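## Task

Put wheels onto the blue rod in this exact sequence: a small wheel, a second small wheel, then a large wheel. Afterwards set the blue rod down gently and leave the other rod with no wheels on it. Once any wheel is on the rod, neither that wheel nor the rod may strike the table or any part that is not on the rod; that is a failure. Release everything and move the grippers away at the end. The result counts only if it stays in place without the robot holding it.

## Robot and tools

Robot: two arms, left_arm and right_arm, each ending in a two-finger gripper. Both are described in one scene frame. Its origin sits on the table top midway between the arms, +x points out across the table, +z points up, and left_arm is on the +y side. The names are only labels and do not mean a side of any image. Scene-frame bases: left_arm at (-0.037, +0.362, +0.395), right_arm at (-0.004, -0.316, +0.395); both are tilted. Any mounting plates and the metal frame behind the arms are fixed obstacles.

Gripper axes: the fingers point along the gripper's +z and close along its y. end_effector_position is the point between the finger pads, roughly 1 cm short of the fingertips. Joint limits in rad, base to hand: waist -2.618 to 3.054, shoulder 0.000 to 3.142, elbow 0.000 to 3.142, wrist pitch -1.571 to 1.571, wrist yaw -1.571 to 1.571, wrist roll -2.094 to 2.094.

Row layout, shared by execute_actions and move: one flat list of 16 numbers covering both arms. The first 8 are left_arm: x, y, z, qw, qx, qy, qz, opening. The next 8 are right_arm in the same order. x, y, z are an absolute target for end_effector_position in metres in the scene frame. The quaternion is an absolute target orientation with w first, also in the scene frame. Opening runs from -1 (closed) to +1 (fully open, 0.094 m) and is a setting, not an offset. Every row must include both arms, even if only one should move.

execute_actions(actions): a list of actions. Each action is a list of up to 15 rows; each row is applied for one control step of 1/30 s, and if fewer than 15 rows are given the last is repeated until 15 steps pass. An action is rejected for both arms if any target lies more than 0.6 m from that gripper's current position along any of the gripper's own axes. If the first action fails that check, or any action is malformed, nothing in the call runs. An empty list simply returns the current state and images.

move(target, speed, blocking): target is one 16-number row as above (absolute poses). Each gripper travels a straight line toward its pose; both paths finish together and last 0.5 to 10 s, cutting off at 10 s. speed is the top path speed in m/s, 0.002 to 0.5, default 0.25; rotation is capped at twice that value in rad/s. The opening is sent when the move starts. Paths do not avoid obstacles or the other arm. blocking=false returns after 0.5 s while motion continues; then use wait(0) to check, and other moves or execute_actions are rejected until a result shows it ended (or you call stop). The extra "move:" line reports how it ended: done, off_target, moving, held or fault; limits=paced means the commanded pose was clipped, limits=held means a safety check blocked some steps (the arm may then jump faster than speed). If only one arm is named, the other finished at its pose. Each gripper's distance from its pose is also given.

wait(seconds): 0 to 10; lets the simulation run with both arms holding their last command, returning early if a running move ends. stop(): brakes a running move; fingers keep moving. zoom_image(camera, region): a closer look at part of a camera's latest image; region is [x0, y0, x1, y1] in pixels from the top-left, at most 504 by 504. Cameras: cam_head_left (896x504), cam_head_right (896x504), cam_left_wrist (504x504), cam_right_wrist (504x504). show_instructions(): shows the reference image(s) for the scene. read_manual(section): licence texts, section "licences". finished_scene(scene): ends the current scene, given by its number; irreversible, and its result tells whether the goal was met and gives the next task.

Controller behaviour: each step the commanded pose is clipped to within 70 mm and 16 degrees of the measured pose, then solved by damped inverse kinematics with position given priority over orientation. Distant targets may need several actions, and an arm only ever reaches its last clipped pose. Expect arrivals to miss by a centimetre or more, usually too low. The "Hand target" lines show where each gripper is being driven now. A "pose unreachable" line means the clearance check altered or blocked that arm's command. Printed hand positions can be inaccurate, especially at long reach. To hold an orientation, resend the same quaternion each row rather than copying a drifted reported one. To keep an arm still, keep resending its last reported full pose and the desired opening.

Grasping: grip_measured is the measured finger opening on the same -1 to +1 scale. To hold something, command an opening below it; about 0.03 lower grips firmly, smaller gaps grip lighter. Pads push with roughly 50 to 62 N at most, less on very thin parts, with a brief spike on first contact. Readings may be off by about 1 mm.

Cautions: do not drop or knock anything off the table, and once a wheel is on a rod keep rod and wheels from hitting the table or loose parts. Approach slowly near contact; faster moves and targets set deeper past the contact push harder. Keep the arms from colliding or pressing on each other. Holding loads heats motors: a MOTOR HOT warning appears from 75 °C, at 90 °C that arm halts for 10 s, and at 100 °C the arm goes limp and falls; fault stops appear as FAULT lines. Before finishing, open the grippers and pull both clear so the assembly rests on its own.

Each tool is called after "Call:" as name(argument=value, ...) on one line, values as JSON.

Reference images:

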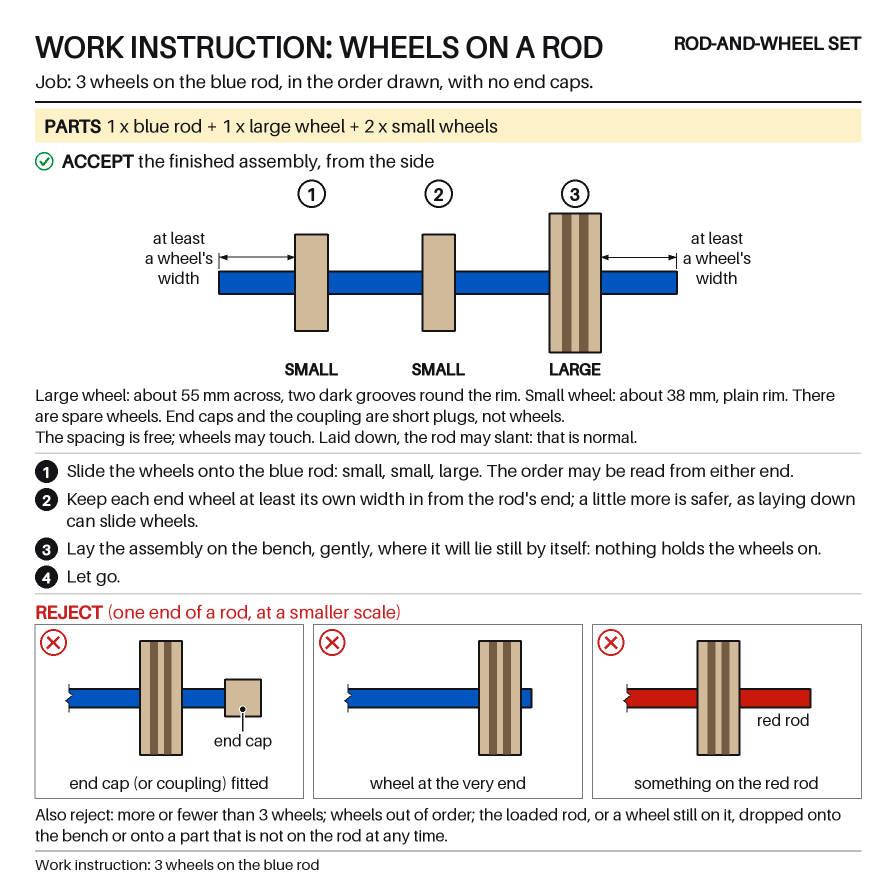

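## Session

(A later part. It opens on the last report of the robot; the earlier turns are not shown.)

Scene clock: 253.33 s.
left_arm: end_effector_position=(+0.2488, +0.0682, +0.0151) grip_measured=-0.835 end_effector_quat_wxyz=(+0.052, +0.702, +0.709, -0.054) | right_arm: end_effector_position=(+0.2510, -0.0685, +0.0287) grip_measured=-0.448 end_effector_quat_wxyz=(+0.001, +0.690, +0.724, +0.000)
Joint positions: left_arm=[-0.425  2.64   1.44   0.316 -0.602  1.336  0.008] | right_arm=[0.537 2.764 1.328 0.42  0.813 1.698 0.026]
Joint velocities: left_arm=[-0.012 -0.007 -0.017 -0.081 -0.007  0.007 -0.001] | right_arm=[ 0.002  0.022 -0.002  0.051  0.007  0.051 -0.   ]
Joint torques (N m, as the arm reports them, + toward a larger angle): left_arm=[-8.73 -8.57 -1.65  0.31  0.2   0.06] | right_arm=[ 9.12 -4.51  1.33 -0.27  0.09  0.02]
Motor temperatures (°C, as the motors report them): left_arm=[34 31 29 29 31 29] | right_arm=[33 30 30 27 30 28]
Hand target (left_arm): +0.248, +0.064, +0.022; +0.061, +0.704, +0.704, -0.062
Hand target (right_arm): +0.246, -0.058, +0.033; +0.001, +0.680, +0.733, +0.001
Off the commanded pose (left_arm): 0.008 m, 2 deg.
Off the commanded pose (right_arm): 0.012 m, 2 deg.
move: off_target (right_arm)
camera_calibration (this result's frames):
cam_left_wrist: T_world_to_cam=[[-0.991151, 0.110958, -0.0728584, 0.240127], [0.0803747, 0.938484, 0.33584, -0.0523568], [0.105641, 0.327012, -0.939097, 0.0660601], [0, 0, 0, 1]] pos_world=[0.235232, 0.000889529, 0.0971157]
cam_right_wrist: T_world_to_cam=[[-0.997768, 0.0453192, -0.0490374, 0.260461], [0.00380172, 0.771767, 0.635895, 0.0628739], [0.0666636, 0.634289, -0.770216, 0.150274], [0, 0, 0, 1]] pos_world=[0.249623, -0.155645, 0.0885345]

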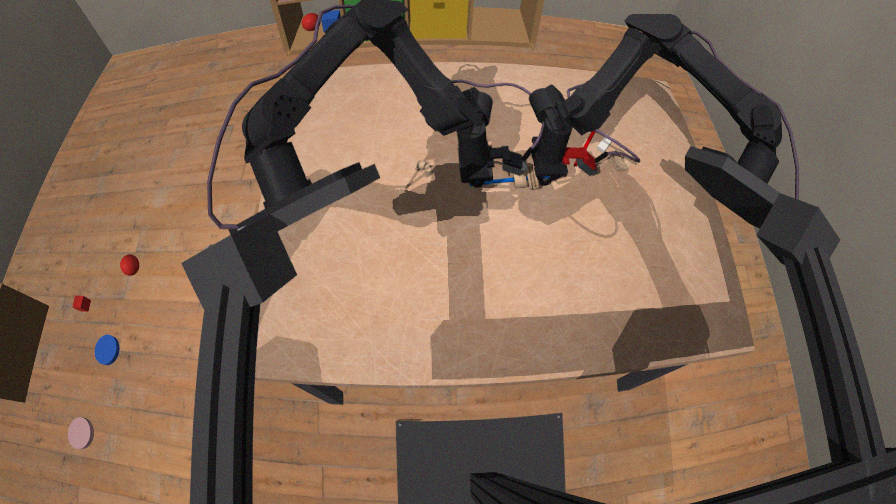

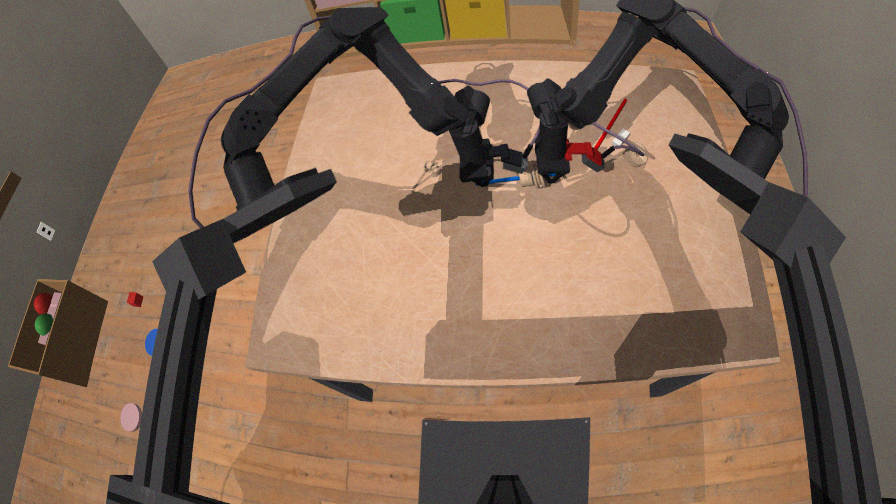

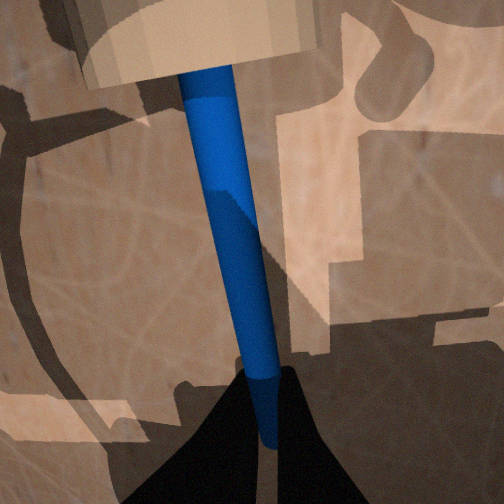

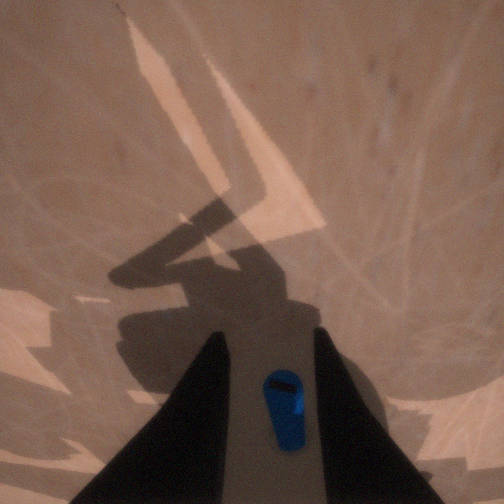

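It's moving now. Push a little further.

Call:
move(target=[0.248,0.064,0.022,0.0616,0.7044,0.7044,-0.0616,-0.9, 0.244,-0.048,0.033,0,0.68,0.733,0,-0.45], speed=0.015)

Call:
move(target=[0.248,0.064,0.022,0.0616,0.7044,0.7044,-0.0616,-0.9, 0.25,-0.08,0.045,0,0.68,0.733,0,-0.45], speed=0.04)

Call:
move(target=[0.248,0.064,0.022,0.0616,0.7044,0.7044,-0.0616,-0.5, 0.27,-0.15,0.15,0,0.68,0.733,0,-0.45], speed=0.2)

Call:
move(target=[0.25,0.1,0.14,0.0616,0.7044,0.7044,-0.0616,-0.5, 0.27,-0.15,0.15,0,0.68,0.733,0,-0.45], speed=0.15)

Call:
zoom_image(camera="cam_head_right", region=[440,140,600,220])

Scene clock: 255.20 s.
left_arm: end_effector_position=(+0.2488, +0.0683, +0.0150) grip_measured=-0.835 end_effector_quat_wxyz=(+0.052, +0.702, +0.708, -0.054) | right_arm: end_effector_position=(+0.2508, -0.0667, +0.0271) grip_measured=-0.448 end_effector_quat_wxyz=(+0.011, +0.692, +0.722, -0.010)
Joint positions: left_arm=[-0.425  2.64   1.44   0.316 -0.602  1.337  0.008] | right_arm=[0.546 2.786 1.362 0.392 0.846 1.72  0.026]
Joint velocities: left_arm=[ 0.017  0.007  0.012 -0.037 -0.007 -0.022  0.   ] | right_arm=[-0.007 -0.002  0.002 -0.007  0.007 -0.051 -0.001]
Joint torques (N m, as the arm reports them, + toward a larger angle): left_arm=[-8.78 -8.56 -1.68  0.32  0.18  0.05] | right_arm=[ 9.55 -4.01  1.51 -0.26 -0.15  0.07]
Motor temperatures (°C, as the motors report them): left_arm=[34 31 29 29 31 29] | right_arm=[34 30 30 27 30 28]
Hand target (left_arm): +0.248, +0.064, +0.022; +0.061, +0.705, +0.704, -0.062
Hand target (right_arm): +0.243, -0.049, +0.033; +0.000, +0.680, +0.733, +0.000
Off the commanded pose (left_arm): 0.008 m, 1 deg.
Off the commanded pose (right_arm): 0.021 m, 3 deg.
move: off_target (right_arm)
camera_calibration (this result's frames):
cam_left_wrist: T_world_to_cam=[[-0.991052, 0.111862, -0.0728131, 0.240017], [0.0812572, 0.938443, 0.335741, -0.0526302], [0.105888, 0.326821, -0.939136, 0.0658746], [0, 0, 0, 1]] pos_world=[0.235171, 0.00101236, 0.0970117]
cam_right_wrist: T_world_to_cam=[[-0.997488, 0.0494671, -0.0507102, 0.26035], [0.00797068, 0.789649, 0.613507, 0.0632639], [0.0703917, 0.611561, -0.78806, 0.146009], [0, 0, 0, 1]] pos_world=[0.248913, -0.152128, 0.0894533]

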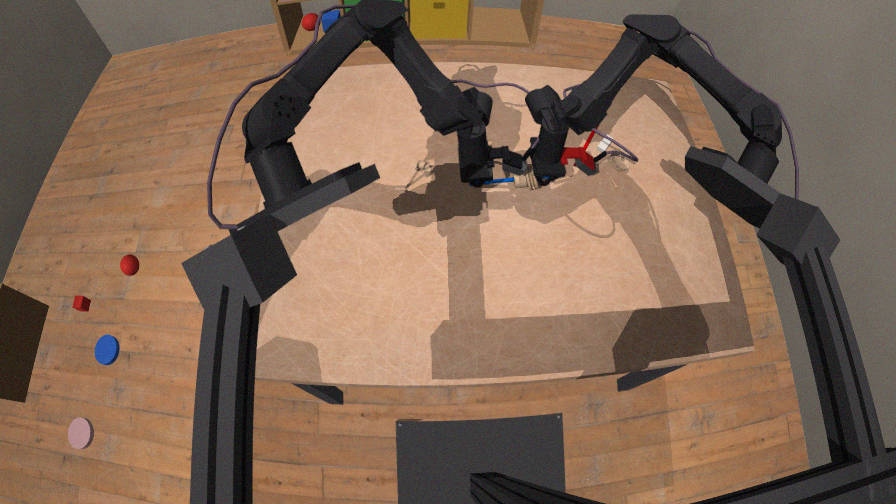

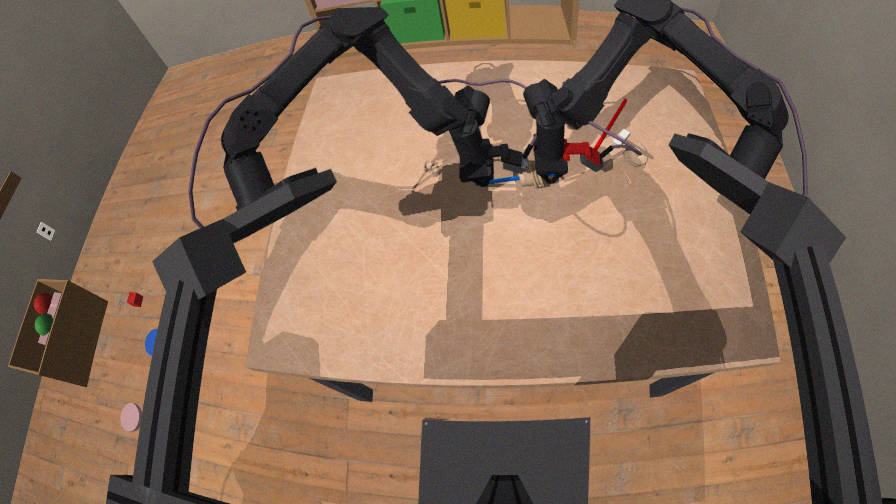

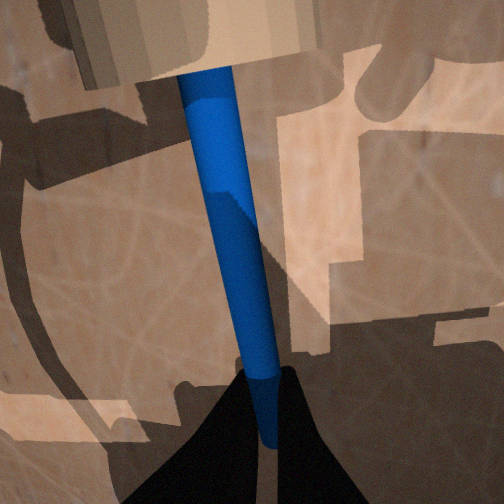

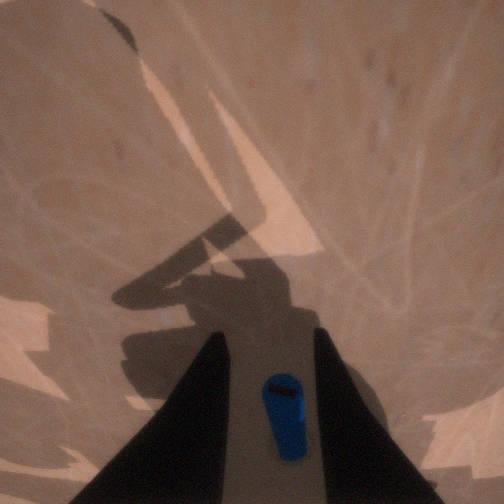

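Scene clock: 256.10 s.
left_arm: end_effector_position=(+0.2490, +0.0682, +0.0150) grip_measured=-0.835 end_effector_quat_wxyz=(+0.053, +0.702, +0.708, -0.054) | right_arm: end_effector_position=(+0.2485, -0.0801, +0.0403) grip_measured=-0.448 end_effector_quat_wxyz=(+0.000, +0.682, +0.732, -0.006)
Joint positions: left_arm=[-0.425  2.64   1.44   0.317 -0.601  1.337  0.008] | right_arm=[0.541 2.708 1.258 0.414 0.82  1.692 0.026]
Joint velocities: left_arm=[ 0.002  0.002 -0.012  0.022  0.022 -0.095 -0.   ] | right_arm=[ 0.002 -0.002  0.002  0.022 -0.022 -0.066 -0.002]
Joint torques (N m, as the arm reports them, + toward a larger angle): left_arm=[-8.75 -8.55 -1.66  0.3   0.18  0.03] | right_arm=[ 7.64 -6.53 -1.76  0.05 -0.05 -0.05]
Motor temperatures (°C, as the motors report them): left_arm=[34 31 29 29 31 29] | right_arm=[34 30 30 27 30 28]
Hand target (left_arm): +0.248, +0.064, +0.022; +0.061, +0.704, +0.704, -0.061
Hand target (right_arm): +0.250, -0.080, +0.045; +0.000, +0.680, +0.733, +0.000
Off the commanded pose (left_arm): 0.008 m, 1 deg.
Off the commanded pose (right_arm): 0.005 m, 1 deg.
move: done
camera_calibration (this result's frames):
cam_left_wrist: T_world_to_cam=[[-0.991085, 0.111061, -0.0735998, 0.240331], [0.0802938, 0.9387, 0.335255, -0.052312], [0.106322, 0.326356, -0.939248, 0.065832], [0, 0, 0, 1]] pos_world=[0.23539, 0.000929164, 0.0970587]
cam_right_wrist: T_world_to_cam=[[-0.998961, 0.0229335, -0.0393911, 0.257133], [-0.00703721, 0.776244, 0.630394, 0.0677801], [0.0450342, 0.630016, -0.775276, 0.172018], [0, 0, 0, 1]] pos_world=[0.249596, -0.166885, 0.100762]

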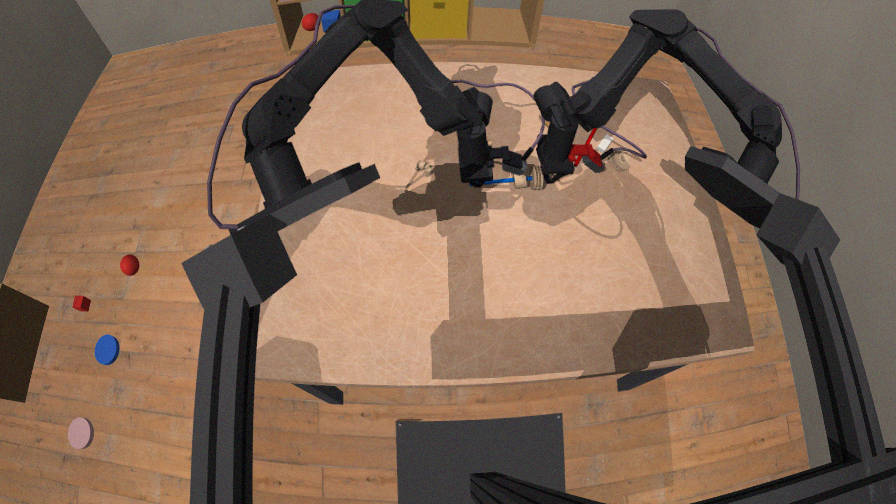

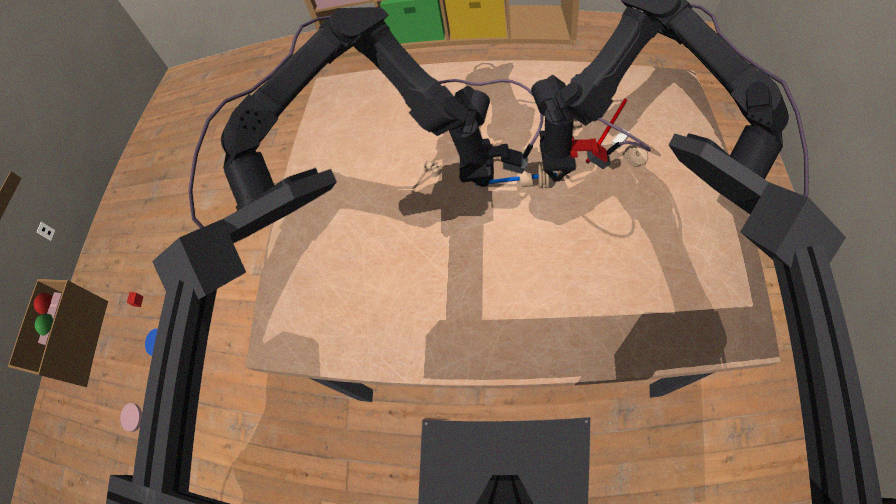

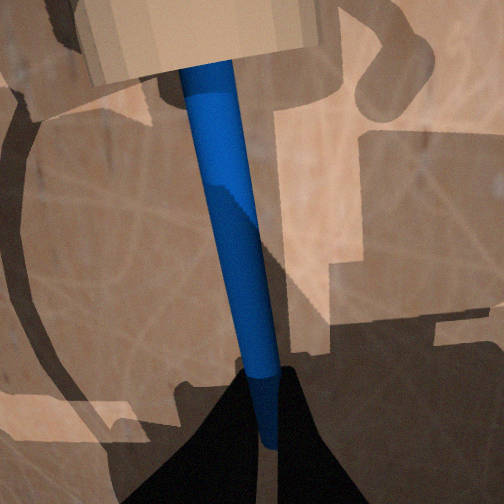

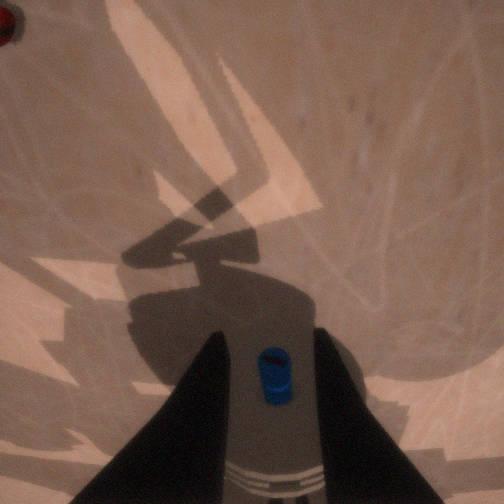

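Scene clock: 257.40 s.
left_arm: end_effector_position=(+0.2491, +0.0684, +0.0149) grip_measured=-0.503 end_effector_quat_wxyz=(+0.053, +0.702, +0.709, -0.054) | right_arm: end_effector_position=(+0.2783, -0.1508, +0.1417) grip_measured=-0.448 end_effector_quat_wxyz=(+0.001, +0.691, +0.723, +0.005)
Joint positions: left_arm=[-0.424  2.64   1.44   0.317 -0.601  1.337  0.023] | right_arm=[0.603 2.209 0.894 0.246 0.84  1.78  0.026]
Joint velocities: left_arm=[-0.017 -0.022 -0.017  0.007 -0.037  0.037 -0.001] | right_arm=[-0.007 -0.007  0.007 -0.007 -0.007  0.022 -0.   ]
Joint torques (N m, as the arm reports them, + toward a larger angle): left_arm=[-8.8  -8.62 -1.67  0.31  0.19  0.02] | right_arm=[ 7.5  -6.14 -0.84 -0.27  0.16  0.08]
Motor temperatures (°C, as the motors report them): left_arm=[34 31 29 29 31 29] | right_arm=[34 30 30 27 30 28]
Hand target (left_arm): +0.248, +0.064, +0.022; +0.061, +0.704, +0.704, -0.062
Hand target (right_arm): +0.271, -0.151, +0.148; +0.001, +0.680, +0.733, +0.000
Off the commanded pose (left_arm): 0.008 m, 1 deg.
Off the commanded pose (right_arm): 0.012 m, 2 deg.
move: off_target (right_arm)
camera_calibration (this result's frames):
cam_left_wrist: T_world_to_cam=[[-0.99112, 0.110859, -0.0734267, 0.240335], [0.0801321, 0.938626, 0.3355, -0.0523879], [0.106113, 0.326637, -0.939174, 0.0656936], [0, 0, 0, 1]] pos_world=[0.235428, 0.0010714, 0.0969209]
cam_right_wrist: T_world_to_cam=[[-0.997295, 0.05006, -0.0538266, 0.298226], [0.003823, 0.766595, 0.642119, 0.0527863], [0.0734077, 0.640177, -0.764713, 0.28601], [0, 0, 0, 1]] pos_world=[0.276222, -0.238492, 0.200873]

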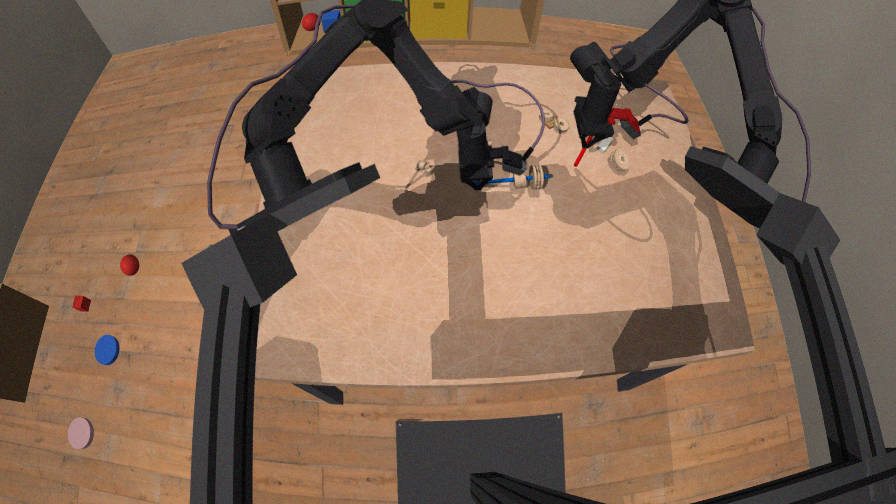

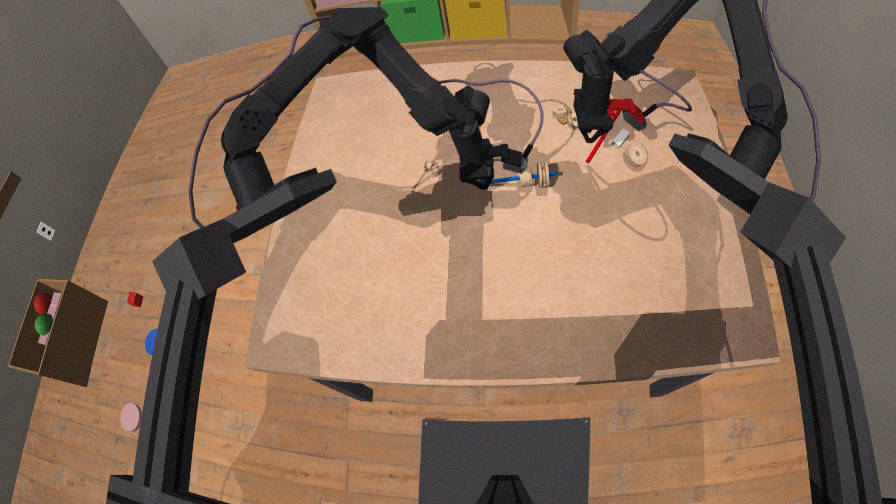

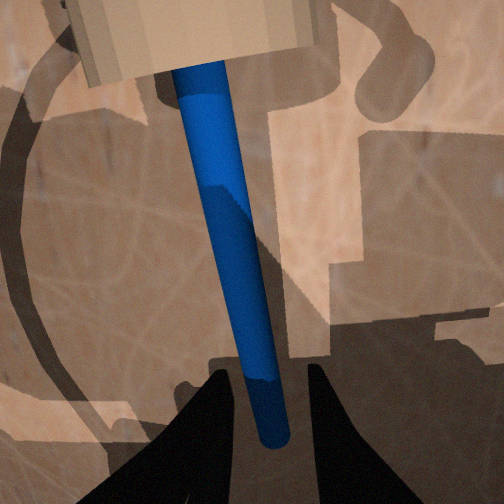

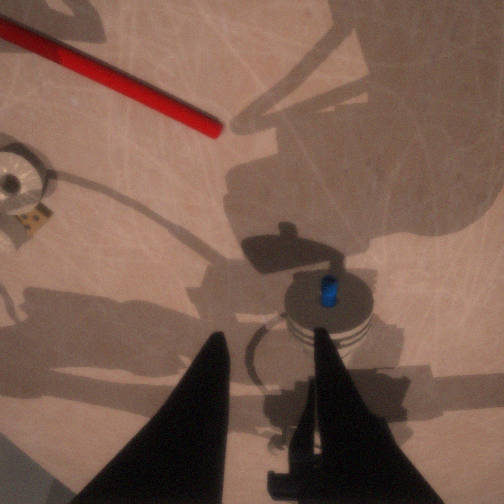

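Scene clock: 258.80 s.
left_arm: end_effector_position=(+0.2591, +0.1030, +0.1326) grip_measured=-0.503 end_effector_quat_wxyz=(+0.063, +0.698, +0.712, -0.054) | right_arm: end_effector_position=(+0.2770, -0.1512, +0.1417) grip_measured=-0.448 end_effector_quat_wxyz=(-0.001, +0.692, +0.722, +0.003)
Joint positions: left_arm=[-0.563  2.22   1.069  0.209 -0.676  1.205  0.023] | right_arm=[0.603 2.209 0.894 0.239 0.84  1.786 0.026]
Joint velocities: left_arm=[ 0.002  0.002  0.002 -0.066 -0.022 -0.051  0.   ] | right_arm=[-0.007  0.012 -0.012 -0.037  0.066 -0.051  0.   ]
Joint torques (N m, as the arm reports them, + toward a larger angle): left_arm=[-8.61 -8.01 -0.88  0.1   0.07 -0.06] | right_arm=[ 7.79 -6.18 -0.81 -0.33  0.17  0.06]
Motor temperatures (°C, as the motors report them): left_arm=[34 31 29 29 31 29] | right_arm=[34 30 30 27 30 28]
Hand target (left_arm): +0.251, +0.101, +0.140; +0.062, +0.705, +0.704, -0.061
Hand target (right_arm): +0.270, -0.150, +0.149; +0.000, +0.680, +0.733, +0.000
Off the commanded pose (left_arm): 0.012 m, 1 deg.
Off the commanded pose (right_arm): 0.011 m, 2 deg.
move: off_target (left_arm, right_arm)
camera_calibration (this result's frames):
cam_left_wrist: T_world_to_cam=[[-0.991234, 0.0986781, -0.0878546, 0.258319], [0.0654045, 0.944256, 0.322649, -0.120241], [0.114796, 0.314075, -0.942432, 0.163337], [0, 0, 0, 1]] pos_world=[0.245168, 0.0367483, 0.215424]
cam_right_wrist: T_world_to_cam=[[-0.997501, 0.0506814, -0.0492154, 0.296417], [0.0073552, 0.767374, 0.641157, 0.0523392], [0.0702614, 0.639193, -0.76583, 0.287205], [0, 0, 0, 1]] pos_world=[0.275112, -0.238766, 0.200981]

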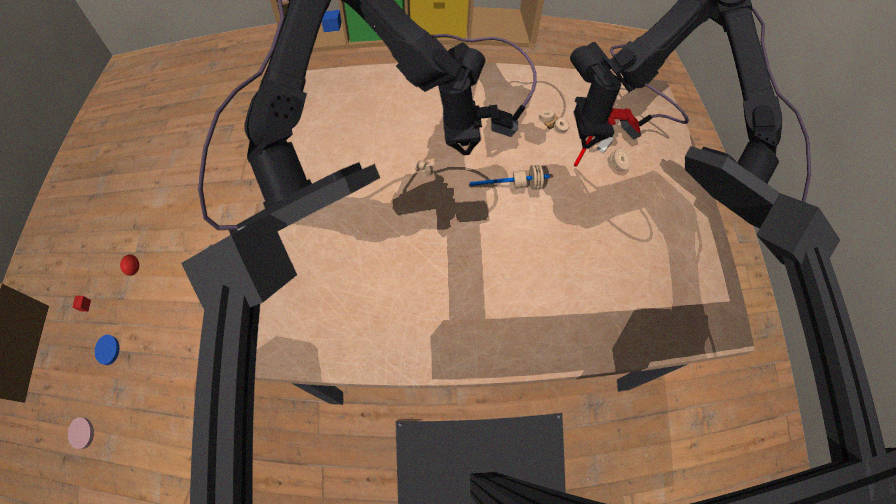

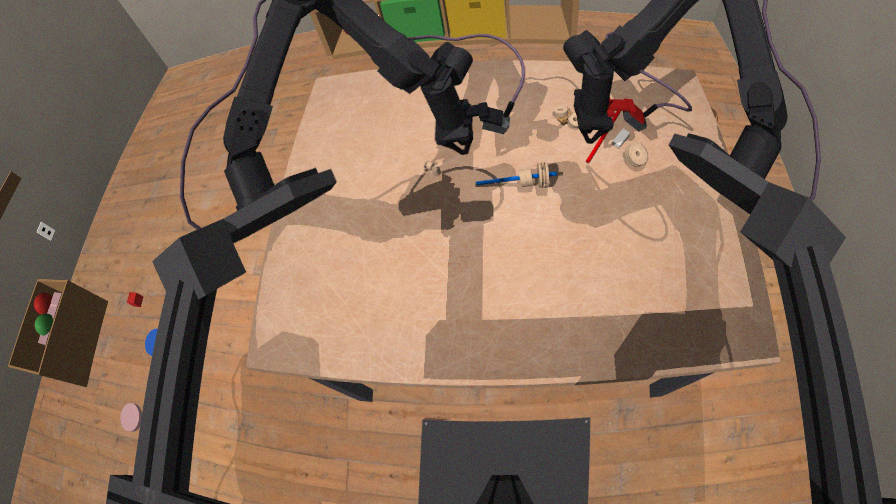

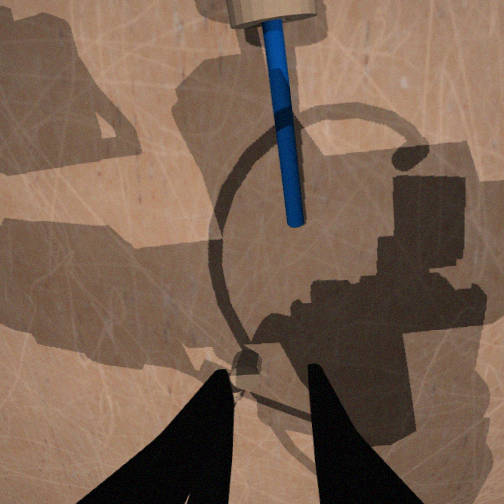

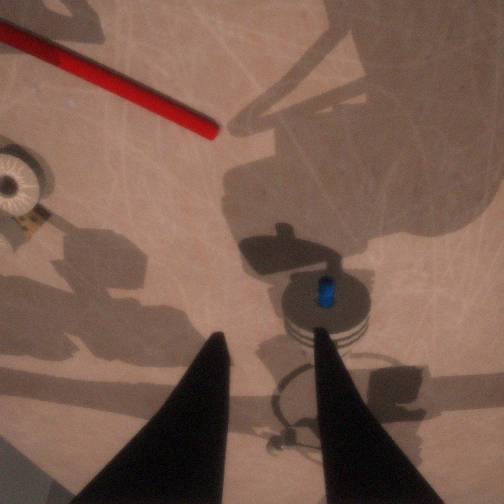

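Region (440, 140, 600, 220) of cam_head_right's 896x504 image, scaled by 3.150, with more detail than that image has.

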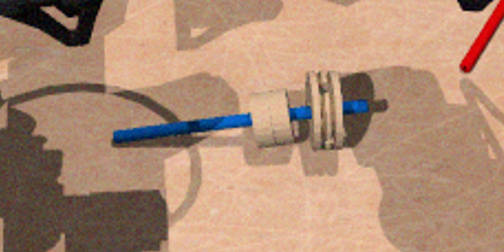

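Call:
finished_scene(scene=1)

The scene is finished: the task was done.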